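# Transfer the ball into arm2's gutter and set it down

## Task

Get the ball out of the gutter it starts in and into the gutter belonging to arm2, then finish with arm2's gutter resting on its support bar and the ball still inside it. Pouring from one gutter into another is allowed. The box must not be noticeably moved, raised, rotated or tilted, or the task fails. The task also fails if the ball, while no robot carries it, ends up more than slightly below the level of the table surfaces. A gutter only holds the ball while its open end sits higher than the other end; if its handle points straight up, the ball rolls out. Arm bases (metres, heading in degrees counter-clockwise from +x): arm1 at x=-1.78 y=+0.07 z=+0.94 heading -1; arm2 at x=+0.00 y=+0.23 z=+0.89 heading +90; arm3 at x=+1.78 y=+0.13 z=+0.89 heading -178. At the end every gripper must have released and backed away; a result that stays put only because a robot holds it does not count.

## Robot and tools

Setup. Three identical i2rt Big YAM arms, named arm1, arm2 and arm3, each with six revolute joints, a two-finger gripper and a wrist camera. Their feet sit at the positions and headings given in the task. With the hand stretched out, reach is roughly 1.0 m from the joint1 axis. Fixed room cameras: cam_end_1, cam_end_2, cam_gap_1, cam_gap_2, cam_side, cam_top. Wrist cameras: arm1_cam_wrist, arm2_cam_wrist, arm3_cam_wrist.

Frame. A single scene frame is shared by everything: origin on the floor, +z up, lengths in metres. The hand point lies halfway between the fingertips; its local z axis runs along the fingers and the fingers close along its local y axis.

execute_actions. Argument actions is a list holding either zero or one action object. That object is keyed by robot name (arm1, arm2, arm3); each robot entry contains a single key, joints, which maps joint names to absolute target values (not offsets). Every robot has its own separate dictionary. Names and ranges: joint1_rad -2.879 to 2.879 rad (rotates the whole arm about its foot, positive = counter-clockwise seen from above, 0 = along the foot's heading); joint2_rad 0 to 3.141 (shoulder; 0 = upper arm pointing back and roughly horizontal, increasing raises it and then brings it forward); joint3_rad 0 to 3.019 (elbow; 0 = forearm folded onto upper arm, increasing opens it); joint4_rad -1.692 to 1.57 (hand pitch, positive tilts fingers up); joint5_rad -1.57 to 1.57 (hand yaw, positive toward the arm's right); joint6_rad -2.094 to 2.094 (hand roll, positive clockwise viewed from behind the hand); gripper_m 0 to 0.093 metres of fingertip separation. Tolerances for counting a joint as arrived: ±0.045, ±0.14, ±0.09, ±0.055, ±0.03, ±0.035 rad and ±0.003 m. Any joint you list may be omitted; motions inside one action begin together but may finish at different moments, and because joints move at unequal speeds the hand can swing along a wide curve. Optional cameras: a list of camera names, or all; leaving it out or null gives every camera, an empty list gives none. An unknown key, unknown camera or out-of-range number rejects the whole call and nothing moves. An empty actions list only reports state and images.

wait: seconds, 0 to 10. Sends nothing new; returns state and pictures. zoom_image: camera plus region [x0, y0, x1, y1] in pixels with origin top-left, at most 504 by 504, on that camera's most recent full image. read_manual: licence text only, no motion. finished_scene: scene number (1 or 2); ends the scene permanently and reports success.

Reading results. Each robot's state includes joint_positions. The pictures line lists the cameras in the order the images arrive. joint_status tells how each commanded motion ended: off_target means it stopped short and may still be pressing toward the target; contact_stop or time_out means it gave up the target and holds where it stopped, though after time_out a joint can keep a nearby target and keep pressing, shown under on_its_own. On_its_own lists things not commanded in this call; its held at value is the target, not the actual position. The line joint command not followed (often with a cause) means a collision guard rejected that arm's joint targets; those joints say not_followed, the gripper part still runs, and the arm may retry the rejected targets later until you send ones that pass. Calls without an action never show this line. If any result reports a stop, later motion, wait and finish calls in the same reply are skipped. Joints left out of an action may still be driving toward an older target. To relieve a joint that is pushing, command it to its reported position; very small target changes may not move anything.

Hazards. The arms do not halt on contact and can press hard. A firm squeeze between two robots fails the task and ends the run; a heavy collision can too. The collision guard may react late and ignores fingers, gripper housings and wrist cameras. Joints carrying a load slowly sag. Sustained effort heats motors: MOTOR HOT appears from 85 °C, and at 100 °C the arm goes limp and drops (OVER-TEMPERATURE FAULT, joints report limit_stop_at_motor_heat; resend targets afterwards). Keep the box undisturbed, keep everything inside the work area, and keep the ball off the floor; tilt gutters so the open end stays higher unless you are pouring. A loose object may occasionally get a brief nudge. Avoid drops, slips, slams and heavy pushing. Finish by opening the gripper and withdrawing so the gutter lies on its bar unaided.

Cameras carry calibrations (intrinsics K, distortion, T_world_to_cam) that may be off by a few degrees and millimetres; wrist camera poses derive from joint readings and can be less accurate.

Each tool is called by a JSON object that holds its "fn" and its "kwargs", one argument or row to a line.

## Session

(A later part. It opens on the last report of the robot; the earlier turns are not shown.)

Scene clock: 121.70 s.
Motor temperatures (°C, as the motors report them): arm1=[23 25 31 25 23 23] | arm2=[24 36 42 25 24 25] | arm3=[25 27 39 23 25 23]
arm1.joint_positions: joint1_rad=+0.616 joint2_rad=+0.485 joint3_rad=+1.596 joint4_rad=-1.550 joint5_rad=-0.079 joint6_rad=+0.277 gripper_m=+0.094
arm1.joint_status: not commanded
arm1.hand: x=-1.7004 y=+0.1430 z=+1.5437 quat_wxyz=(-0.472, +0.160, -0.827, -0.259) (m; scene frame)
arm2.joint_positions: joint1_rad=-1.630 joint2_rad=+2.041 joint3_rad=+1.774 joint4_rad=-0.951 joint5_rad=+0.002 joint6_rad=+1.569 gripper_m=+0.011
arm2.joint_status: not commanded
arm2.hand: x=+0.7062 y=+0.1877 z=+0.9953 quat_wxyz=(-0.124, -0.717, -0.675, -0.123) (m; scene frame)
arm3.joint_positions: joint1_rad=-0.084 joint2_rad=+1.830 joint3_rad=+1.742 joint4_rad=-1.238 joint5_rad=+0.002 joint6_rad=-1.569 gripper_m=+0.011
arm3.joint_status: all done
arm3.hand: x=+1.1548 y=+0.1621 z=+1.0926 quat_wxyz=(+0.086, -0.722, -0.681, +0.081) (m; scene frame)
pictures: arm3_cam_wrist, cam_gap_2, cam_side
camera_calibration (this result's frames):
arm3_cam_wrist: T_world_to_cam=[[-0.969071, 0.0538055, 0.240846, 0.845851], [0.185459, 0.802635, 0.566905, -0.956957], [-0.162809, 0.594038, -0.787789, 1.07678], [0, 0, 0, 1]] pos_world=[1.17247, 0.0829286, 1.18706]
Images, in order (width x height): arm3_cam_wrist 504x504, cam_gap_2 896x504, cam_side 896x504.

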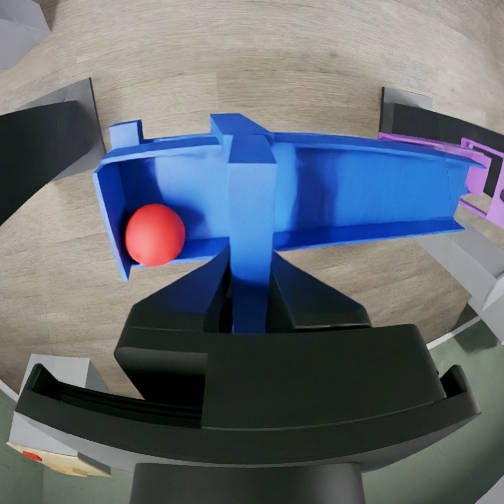

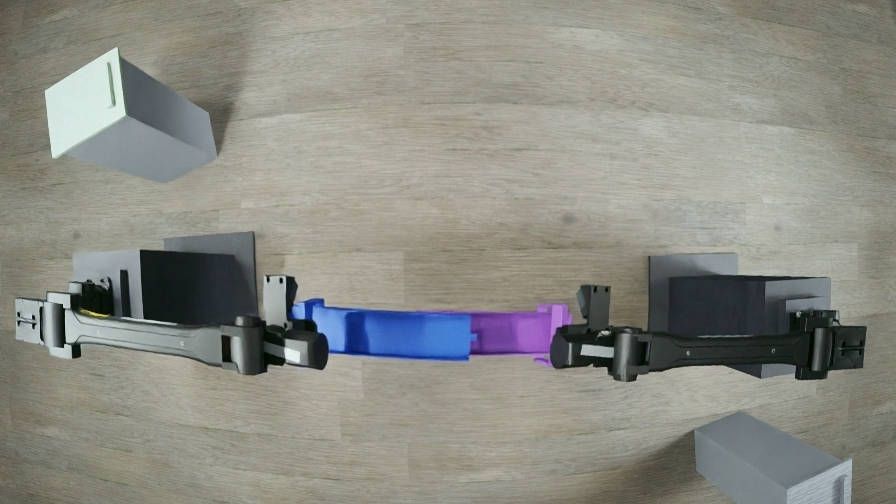

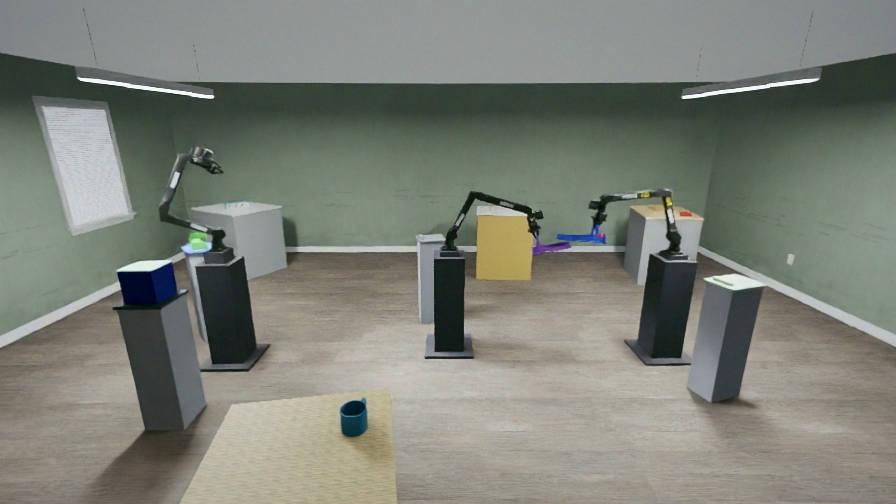

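{"fn": "execute_actions", "kwargs": {
  "actions": [
    {"arm3":{"joints":{"joint1_rad":-0.07,"joint2_rad":1.765,"joint4_rad":-1.435}}}
  ],
  "cameras": ["arm3_cam_wrist","cam_side","cam_gap_2"]
}}

{"fn": "zoom_image", "kwargs": {
  "camera": "cam_side",
  "region": [490, 170, 630, 270]
}}

{"fn": "execute_actions", "kwargs": {
  "actions": [],
  "cameras": ["arm2_cam_wrist","cam_gap_2"]
}}

Scene clock: 131.93 s.
Motor temperatures (°C, as the motors report them): arm1=[23 25 31 25 23 23] | arm2=[24 37 43 25 24 25] | arm3=[25 27 40 23 25 23]
arm1.joint_positions: joint1_rad=+0.616 joint2_rad=+0.485 joint3_rad=+1.596 joint4_rad=-1.550 joint5_rad=-0.079 joint6_rad=+0.277 gripper_m=+0.094
arm1.joint_status: not commanded
arm1.hand: x=-1.7004 y=+0.1430 z=+1.5437 quat_wxyz=(-0.472, +0.160, -0.827, -0.259) (m; scene frame)
arm2.joint_positions: joint1_rad=-1.630 joint2_rad=+2.041 joint3_rad=+1.774 joint4_rad=-0.951 joint5_rad=+0.002 joint6_rad=+1.569 gripper_m=+0.011
arm2.joint_status: not commanded
arm2.hand: x=+0.7062 y=+0.1877 z=+0.9953 quat_wxyz=(-0.124, -0.717, -0.675, -0.123) (m; scene frame)
arm3.joint_positions: joint1_rad=-0.076 joint2_rad=+1.786 joint3_rad=+1.748 joint4_rad=-1.422 joint5_rad=+0.002 joint6_rad=-1.569 gripper_m=+0.011
arm3.joint_status: all done
arm3.hand: x=+1.2011 y=+0.1553 z=+1.1127 quat_wxyz=(+0.038, -0.724, -0.688, +0.035) (m; scene frame)
pictures: arm3_cam_wrist, cam_gap_2, cam_side
camera_calibration (this result's frames):
arm3_cam_wrist: T_world_to_cam=[[-0.992915, 0.0479052, 0.108744, 1.06277], [0.102548, 0.807786, 0.580487, -0.887821], [-0.0600339, 0.587525, -0.806976, 1.00313], [0, 0, 0, 1]] pos_world=[1.20651, 0.0768937, 1.2093]
Images, in order (width x height): arm3_cam_wrist 504x504, cam_gap_2 896x504, cam_side 896x504.

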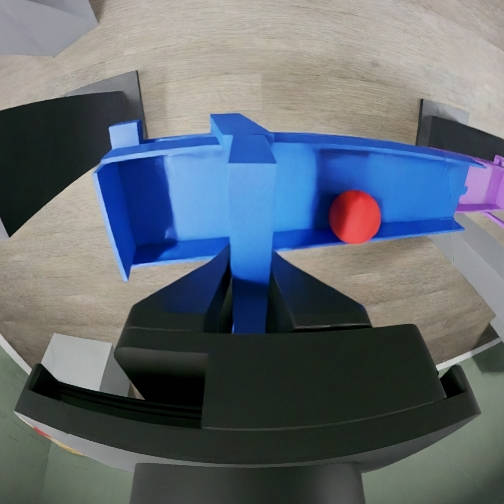

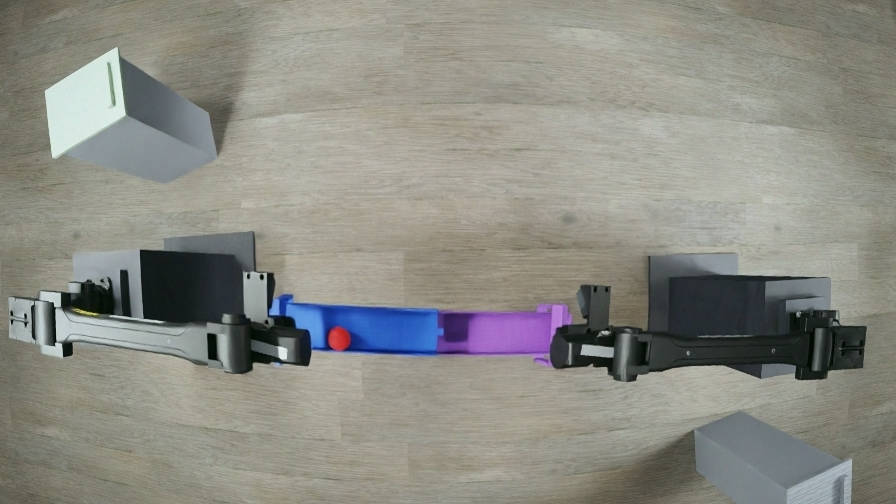

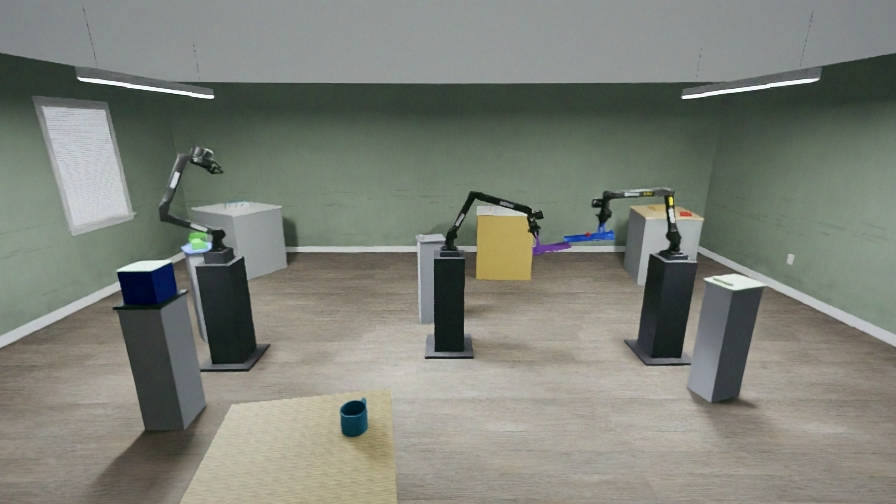

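Region (490, 170, 630, 270) of cam_side's 896x504 image, scaled by 3.600, with more detail than that image has; it fills the top 360 rows of this view, and the rest is white.

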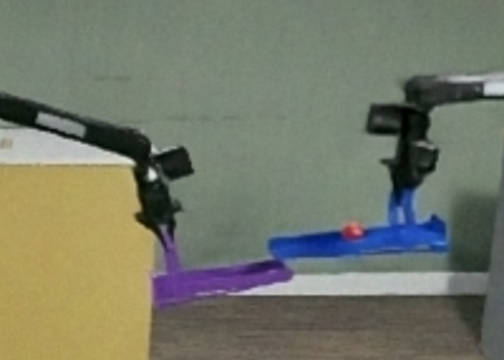

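Scene clock: 131.93 s.
Motor temperatures (°C, as the motors report them): arm1=[23 25 31 25 23 23] | arm2=[24 37 43 25 24 25] | arm3=[25 27 40 23 25 23]
arm1.joint_positions: joint1_rad=+0.616 joint2_rad=+0.485 joint3_rad=+1.596 joint4_rad=-1.550 joint5_rad=-0.079 joint6_rad=+0.277 gripper_m=+0.094
arm1.joint_status: not commanded
arm1.hand: x=-1.7004 y=+0.1430 z=+1.5437 quat_wxyz=(-0.472, +0.160, -0.827, -0.259) (m; scene frame)
arm2.joint_positions: joint1_rad=-1.630 joint2_rad=+2.041 joint3_rad=+1.774 joint4_rad=-0.951 joint5_rad=+0.002 joint6_rad=+1.569 gripper_m=+0.011
arm2.joint_status: not commanded
arm2.hand: x=+0.7062 y=+0.1877 z=+0.9953 quat_wxyz=(-0.124, -0.717, -0.675, -0.123) (m; scene frame)
arm3.joint_positions: joint1_rad=-0.076 joint2_rad=+1.786 joint3_rad=+1.748 joint4_rad=-1.422 joint5_rad=+0.002 joint6_rad=-1.569 gripper_m=+0.011
arm3.joint_status: all done
arm3.hand: x=+1.2011 y=+0.1553 z=+1.1127 quat_wxyz=(+0.038, -0.724, -0.688, +0.035) (m; scene frame)
pictures: arm2_cam_wrist, cam_gap_2
camera_calibration (this result's frames):
arm2_cam_wrist: T_world_to_cam=[[-0.942493, 0.0690395, -0.327018, 0.979836], [-0.134235, 0.817859, 0.559543, -0.611208], [0.306085, 0.571262, -0.761559, 0.556245], [0, 0, 0, 1]] pos_world=[0.671184, 0.114472, 1.08603]
Images, in order (width x height): arm2_cam_wrist 504x504, cam_gap_2 896x504.

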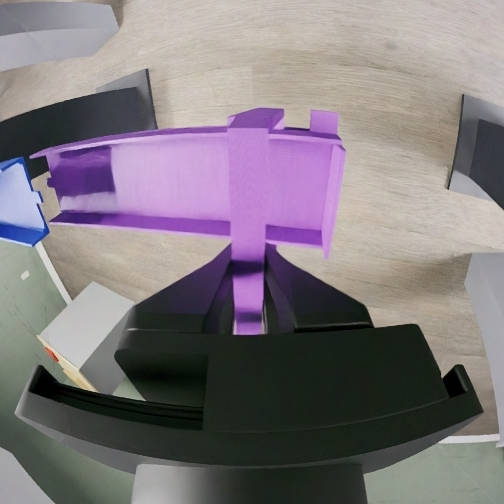

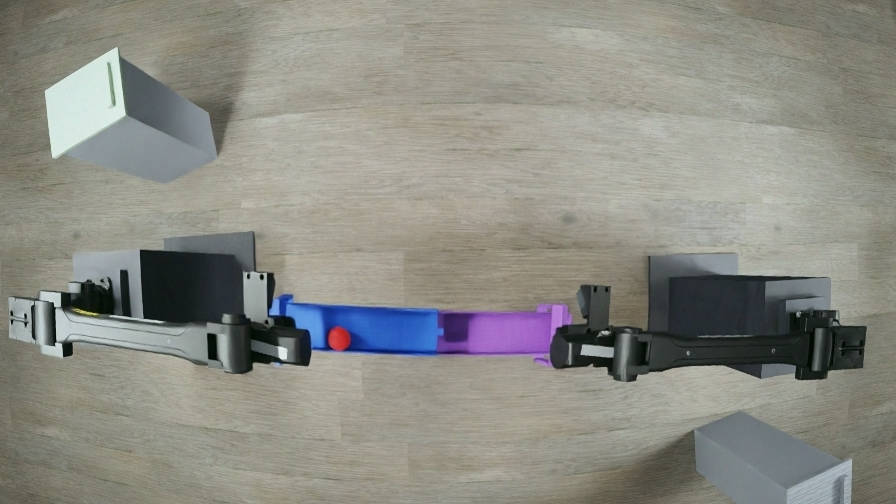

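{"fn": "execute_actions", "kwargs": {
  "actions": [],
  "cameras": ["arm2_cam_wrist","cam_gap_2"]
}}

Scene clock: 133.93 s.
Motor temperatures (°C, as the motors report them): arm1=[23 25 31 25 23 23] | arm2=[24 37 43 25 24 25] | arm3=[25 27 41 23 25 23]
arm1.joint_positions: joint1_rad=+0.616 joint2_rad=+0.485 joint3_rad=+1.596 joint4_rad=-1.550 joint5_rad=-0.079 joint6_rad=+0.277 gripper_m=+0.094
arm1.joint_status: not commanded
arm1.hand: x=-1.7004 y=+0.1430 z=+1.5437 quat_wxyz=(-0.472, +0.160, -0.827, -0.259) (m; scene frame)
arm2.joint_positions: joint1_rad=-1.630 joint2_rad=+2.040 joint3_rad=+1.774 joint4_rad=-0.955 joint5_rad=+0.001 joint6_rad=+1.571 gripper_m=+0.011
arm2.joint_status: not commanded
arm2.hand: x=+0.7053 y=+0.1879 z=+0.9957 quat_wxyz=(-0.122, -0.718, -0.674, -0.122) (m; scene frame)
arm3.joint_positions: joint1_rad=-0.076 joint2_rad=+1.786 joint3_rad=+1.748 joint4_rad=-1.423 joint5_rad=+0.002 joint6_rad=-1.569 gripper_m=+0.011
arm3.joint_status: all done
arm3.hand: x=+1.2014 y=+0.1553 z=+1.1127 quat_wxyz=(+0.037, -0.724, -0.688, +0.035) (m; scene frame)
pictures: arm2_cam_wrist, cam_gap_2
camera_calibration (this result's frames):
arm2_cam_wrist: T_world_to_cam=[[-0.943385, 0.0705741, -0.324106, 0.97653], [-0.131635, 0.817213, 0.561102, -0.61499], [0.304463, 0.571999, -0.761656, 0.557858], [0, 0, 0, 1]] pos_world=[0.670442, 0.114566, 1.08647]
Images, in order (width x height): arm2_cam_wrist 504x504, cam_gap_2 896x504.

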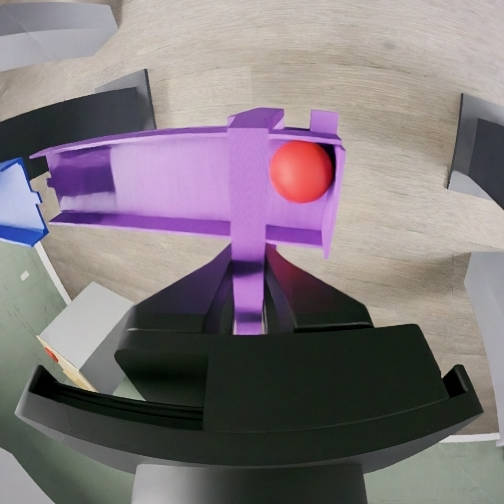

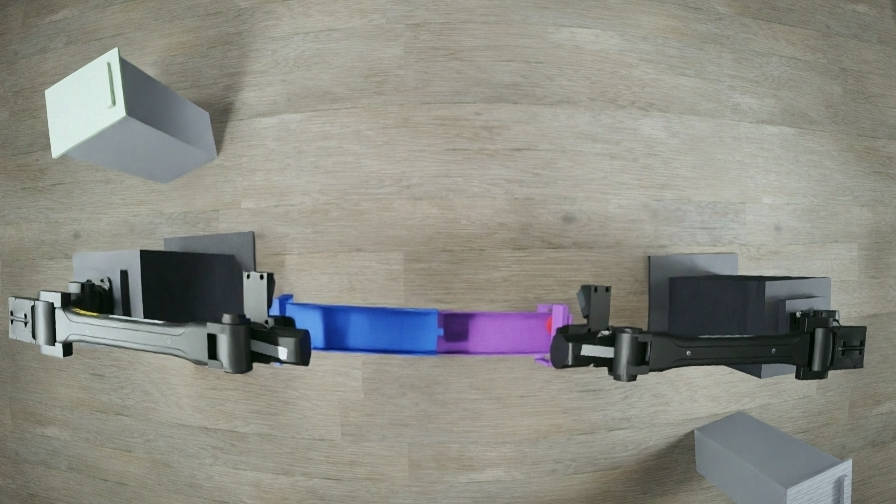

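{"fn": "execute_actions", "kwargs": {
  "actions": [
    {"arm3":{"joints":{"joint1_rad":1.95,"joint2_rad":1.72,"joint3_rad":1.62,"joint4_rad":-1.2,"joint5_rad":0.289,"joint6_rad":0.095}},"arm2":{"joints":{"joint1_rad":-0.5,"joint5_rad":-0.5,"joint6_rad":-0.065}}}
  ],
  "cameras": ["arm2_cam_wrist","cam_top"]
}}

{"fn": "execute_actions", "kwargs": {
  "actions": [
    {"arm3":{"joints":{"joint2_rad":1.865,"joint3_rad":1.475,"joint4_rad":-1.165}},"arm2":{"joints":{"joint1_rad":0.105,"joint2_rad":1.78,"joint3_rad":1.68,"joint4_rad":-1.25,"joint5_rad":-0.45}}}
  ],
  "cameras": ["arm2_cam_wrist","arm3_cam_wrist"]
}}

Scene clock: 147.27 s.
Motor temperatures (°C, as the motors report them): arm1=[23 24 31 25 23 23] | arm2=[24 38 43 25 24 25] | arm3=[25 27 41 23 25 23]
arm1.joint_positions: joint1_rad=+0.616 joint2_rad=+0.485 joint3_rad=+1.596 joint4_rad=-1.550 joint5_rad=-0.079 joint6_rad=+0.277 gripper_m=+0.094
arm1.joint_status: not commanded
arm1.hand: x=-1.7004 y=+0.1430 z=+1.5437 quat_wxyz=(-0.472, +0.160, -0.827, -0.259) (m; scene frame)
arm2.joint_positions: joint1_rad=-0.507 joint2_rad=+2.040 joint3_rad=+1.774 joint4_rad=-0.955 joint5_rad=-0.494 joint6_rad=-0.055 gripper_m=+0.011
arm2.joint_status: all done
arm2.hand: x=+0.2703 y=+0.8815 z=+1.0243 quat_wxyz=(-0.034, +0.541, -0.786, -0.298) (m; scene frame)
arm3.joint_positions: joint1_rad=+1.955 joint2_rad=+1.741 joint3_rad=+1.613 joint4_rad=-1.205 joint5_rad=+0.283 joint6_rad=+0.084 gripper_m=+0.011
arm3.joint_status: all done
arm3.hand: x=+1.9689 y=-0.4323 z=+1.1036 quat_wxyz=(-0.032, -0.587, -0.789, +0.178) (m; scene frame)
pictures: arm2_cam_wrist, cam_top
camera_calibration (this result's frames):
arm2_cam_wrist: T_world_to_cam=[[0.871547, -0.253157, -0.419903, 0.419361], [-0.194312, -0.96461, 0.178245, 0.724677], [-0.450166, -0.0737572, -0.889894, 1.2199], [0, 0, 0, 1]] pos_world=[0.324477, 0.89517, 1.1325]
Images, in order (width x height): arm2_cam_wrist 504x504, cam_top 896x504.

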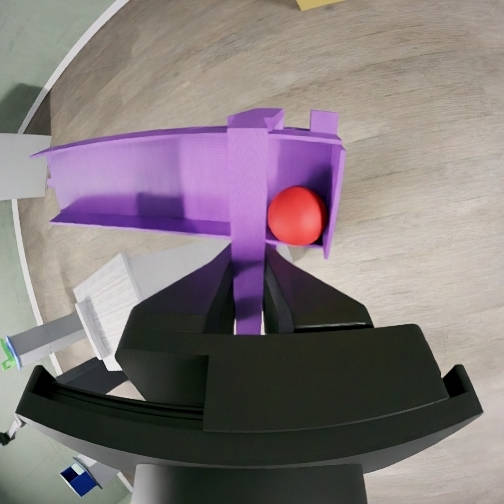

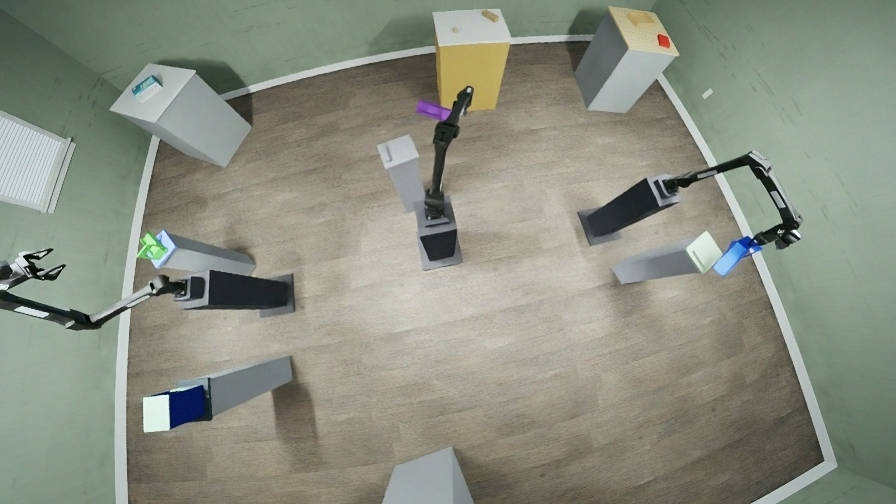

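Scene clock: 148.97 s.
Motor temperatures (°C, as the motors report them): arm1=[23 24 31 25 23 23] | arm2=[24 38 43 25 24 25] | arm3=[25 27 41 23 25 23]
arm1.joint_positions: joint1_rad=+0.616 joint2_rad=+0.485 joint3_rad=+1.596 joint4_rad=-1.550 joint5_rad=-0.079 joint6_rad=+0.277 gripper_m=+0.094
arm1.joint_status: not commanded
arm1.hand: x=-1.7004 y=+0.1430 z=+1.5437 quat_wxyz=(-0.472, +0.160, -0.827, -0.259) (m; scene frame)
arm2.joint_positions: joint1_rad=+0.097 joint2_rad=+1.791 joint3_rad=+1.666 joint4_rad=-1.242 joint5_rad=-0.443 joint6_rad=-0.058 gripper_m=+0.011
arm2.joint_status: all done
arm2.hand: x=-0.1295 y=+0.8165 z=+1.1114 quat_wxyz=(+0.085, +0.752, -0.613, -0.227) (m; scene frame)
arm3.joint_positions: joint1_rad=+1.954 joint2_rad=+1.870 joint3_rad=+1.468 joint4_rad=-1.178 joint5_rad=+0.287 joint6_rad=+0.088 gripper_m=+0.011
arm3.joint_status: all done
arm3.hand: x=+1.9529 y=-0.3956 z=+0.9763 quat_wxyz=(+0.074, -0.578, -0.804, +0.119) (m; scene frame)
pictures: arm2_cam_wrist, arm3_cam_wrist
camera_calibration (this result's frames):
arm2_cam_wrist: T_world_to_cam=[[0.892189, 0.221867, -0.393414, 0.373276], [0.361111, -0.873581, 0.326275, 0.401876], [-0.271289, -0.433165, -0.859517, 1.39555], [0, 0, 0, 1]] pos_world=[-0.0995557, 0.872758, 1.21523]
arm3_cam_wrist: T_world_to_cam=[[-0.909744, -0.304829, 0.281861, 1.37952], [-0.10997, 0.831583, 0.544405, 0.0189806], [-0.400341, 0.464273, -0.790049, 1.86112], [0, 0, 0, 1]] pos_world=[2.00218, -0.459335, 1.07121]
Images, in order (width x height): arm2_cam_wrist 504x504, arm3_cam_wrist 504x504.

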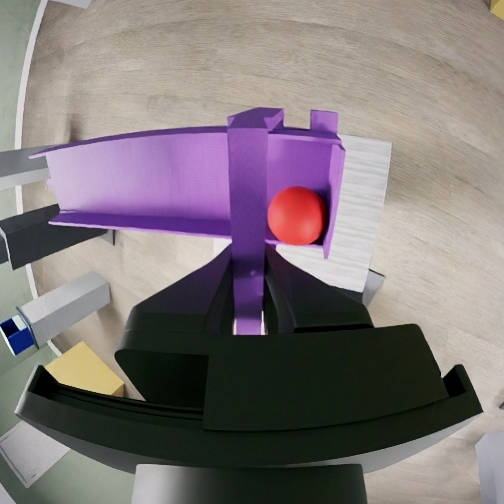

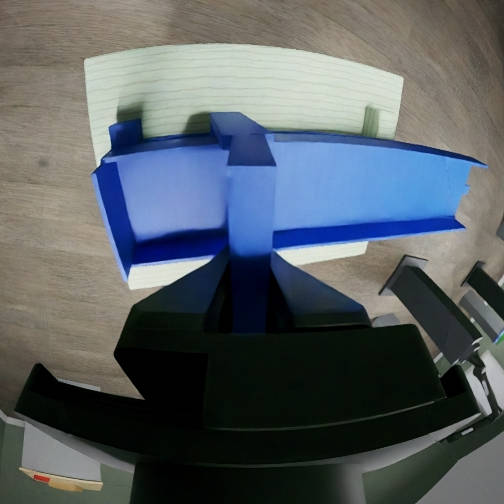

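{"fn": "execute_actions", "kwargs": {
  "actions": [
    {"arm3":{"joints":{"gripper_m":0.06}},"arm2":{"joints":{"joint1_rad":0.115,"joint2_rad":1.912,"joint3_rad":1.572,"joint4_rad":-1.205,"joint5_rad":-0.285}}}
  ],
  "cameras": ["arm2_cam_wrist"]
}}

Scene clock: 155.33 s.
Motor temperatures (°C, as the motors report them): arm1=[23 24 31 25 23 23] | arm2=[24 37 42 25 24 25] | arm3=[25 27 39 23 25 23]
arm1.joint_positions: joint1_rad=+0.616 joint2_rad=+0.485 joint3_rad=+1.596 joint4_rad=-1.550 joint5_rad=-0.079 joint6_rad=+0.277 gripper_m=+0.094
arm1.joint_status: not commanded
arm1.hand: x=-1.7004 y=+0.1430 z=+1.5437 quat_wxyz=(-0.472, +0.160, -0.827, -0.259) (m; scene frame)
arm2.joint_positions: joint1_rad=+0.112 joint2_rad=+1.931 joint3_rad=+1.560 joint4_rad=-1.217 joint5_rad=-0.282 joint6_rad=-0.061 gripper_m=+0.011
arm2.joint_status: all done
arm2.hand: x=-0.1097 y=+0.7937 z=+0.9816 quat_wxyz=(+0.104, +0.757, -0.638, -0.095) (m; scene frame)
arm3.joint_positions: joint1_rad=+1.954 joint2_rad=+1.870 joint3_rad=+1.468 joint4_rad=-1.178 joint5_rad=+0.287 joint6_rad=+0.088 gripper_m=+0.060
arm3.joint_status: all done
arm3.hand: x=+1.9529 y=-0.3957 z=+0.9765 quat_wxyz=(+0.073, -0.578, -0.804, +0.119) (m; scene frame)
pictures: arm2_cam_wrist
camera_calibration (this result's frames):
arm2_cam_wrist: T_world_to_cam=[[0.952327, 0.155809, -0.26229, 0.239963], [0.280715, -0.784194, 0.553388, 0.114386], [-0.119464, -0.600635, -0.790548, 1.36134], [0, 0, 0, 1]] pos_world=[-0.0980031, 0.869979, 1.07584]
Images, in order (width x height): arm2_cam_wrist 504x504.

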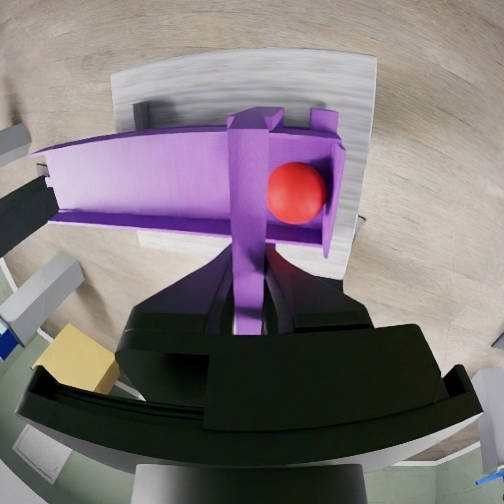

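{"fn": "execute_actions", "kwargs": {
  "actions": [
    {"arm2":{"joints":{"gripper_m":0.05}},"arm3":{"joints":{"joint1_rad":1.99,"joint2_rad":1.75,"joint3_rad":1.62,"joint4_rad":-1.4}}}
  ],
  "cameras": []
}}

{"fn": "execute_actions", "kwargs": {
  "actions": [
    {"arm2":{"joints":{"joint1_rad":0.07,"joint2_rad":1.8,"joint3_rad":1.7,"joint4_rad":-1.45}}}
  ],
  "cameras": ["arm2_cam_wrist","cam_side","cam_end_1"]
}}

Scene clock: 159.80 s.
Motor temperatures (°C, as the motors report them): arm1=[23 24 31 25 23 23] | arm2=[24 37 41 25 24 25] | arm3=[25 27 39 23 25 23]
arm1.joint_positions: joint1_rad=+0.616 joint2_rad=+0.485 joint3_rad=+1.596 joint4_rad=-1.550 joint5_rad=-0.079 joint6_rad=+0.277 gripper_m=+0.094
arm1.joint_status: not commanded
arm1.hand: x=-1.7004 y=+0.1430 z=+1.5437 quat_wxyz=(-0.472, +0.160, -0.827, -0.259) (m; scene frame)
arm2.joint_positions: joint1_rad=+0.112 joint2_rad=+1.931 joint3_rad=+1.560 joint4_rad=-1.217 joint5_rad=-0.282 joint6_rad=-0.061 gripper_m=+0.050
arm2.joint_status: all done
arm2.hand: x=-0.1097 y=+0.7937 z=+0.9818 quat_wxyz=(+0.104, +0.757, -0.638, -0.095) (m; scene frame)
arm3.joint_positions: joint1_rad=+1.991 joint2_rad=+1.739 joint3_rad=+1.594 joint4_rad=-1.384 joint5_rad=+0.288 joint6_rad=+0.088 gripper_m=+0.060
arm3.joint_status: all done
arm3.hand: x=+1.9676 y=-0.3821 z=+1.0909 quat_wxyz=(+0.050, -0.566, -0.812, +0.133) (m; scene frame)
pictures: none
No camera images: the call's "cameras" was empty. Leave "cameras" out to get every camera's image.

Scene clock: 160.97 s.
Motor temperatures (°C, as the motors report them): arm1=[23 24 31 25 23 23] | arm2=[24 36 41 25 24 25] | arm3=[25 27 39 23 25 23]
arm1.joint_positions: joint1_rad=+0.616 joint2_rad=+0.485 joint3_rad=+1.596 joint4_rad=-1.550 joint5_rad=-0.079 joint6_rad=+0.277 gripper_m=+0.094
arm1.joint_status: not commanded
arm1.hand: x=-1.7004 y=+0.1430 z=+1.5437 quat_wxyz=(-0.472, +0.160, -0.827, -0.259) (m; scene frame)
arm2.joint_positions: joint1_rad=+0.068 joint2_rad=+1.795 joint3_rad=+1.662 joint4_rad=-1.437 joint5_rad=-0.283 joint6_rad=-0.061 gripper_m=+0.050
arm2.joint_status: all done
arm2.hand: x=-0.0834 y=+0.7771 z=+1.0931 quat_wxyz=(+0.096, +0.744, -0.653, -0.104) (m; scene frame)
arm3.joint_positions: joint1_rad=+1.991 joint2_rad=+1.739 joint3_rad=+1.594 joint4_rad=-1.384 joint5_rad=+0.288 joint6_rad=+0.088 gripper_m=+0.060
arm3.joint_status: not commanded
arm3.hand: x=+1.9676 y=-0.3821 z=+1.0909 quat_wxyz=(+0.050, -0.566, -0.812, +0.133) (m; scene frame)
pictures: arm2_cam_wrist, cam_end_1, cam_side
camera_calibration (this result's frames):
arm2_cam_wrist: T_world_to_cam=[[0.957522, 0.118385, -0.262939, 0.276997], [0.247338, -0.805945, 0.537844, 0.0634555], [-0.148242, -0.580032, -0.800991, 1.43566], [0, 0, 0, 1]] pos_world=[-0.0681007, 0.851078, 1.18866]
Images, in order (width x height): arm2_cam_wrist 504x504, cam_end_1 896x504, cam_side 896x504.

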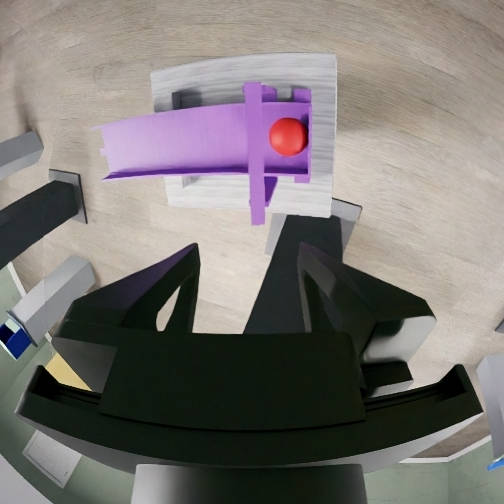

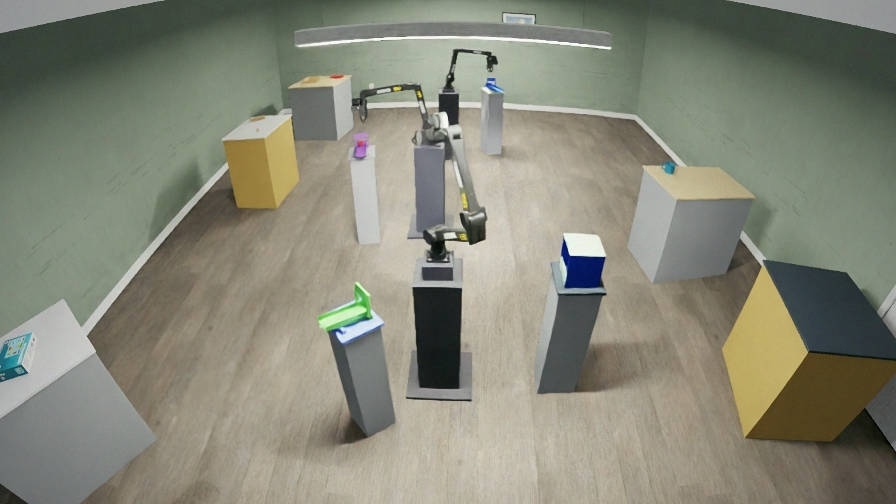

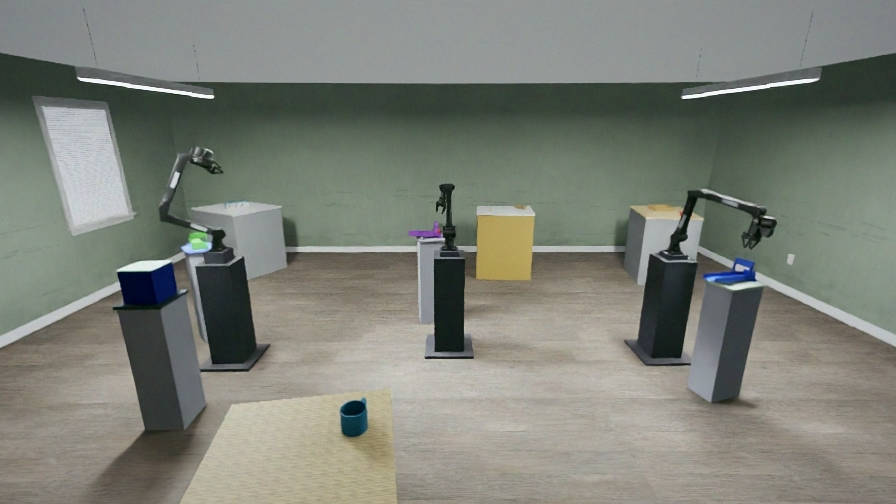

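{"fn": "finished_scene", "kwargs": {
  "scene": 2
}}

The scene is finished: the task was done.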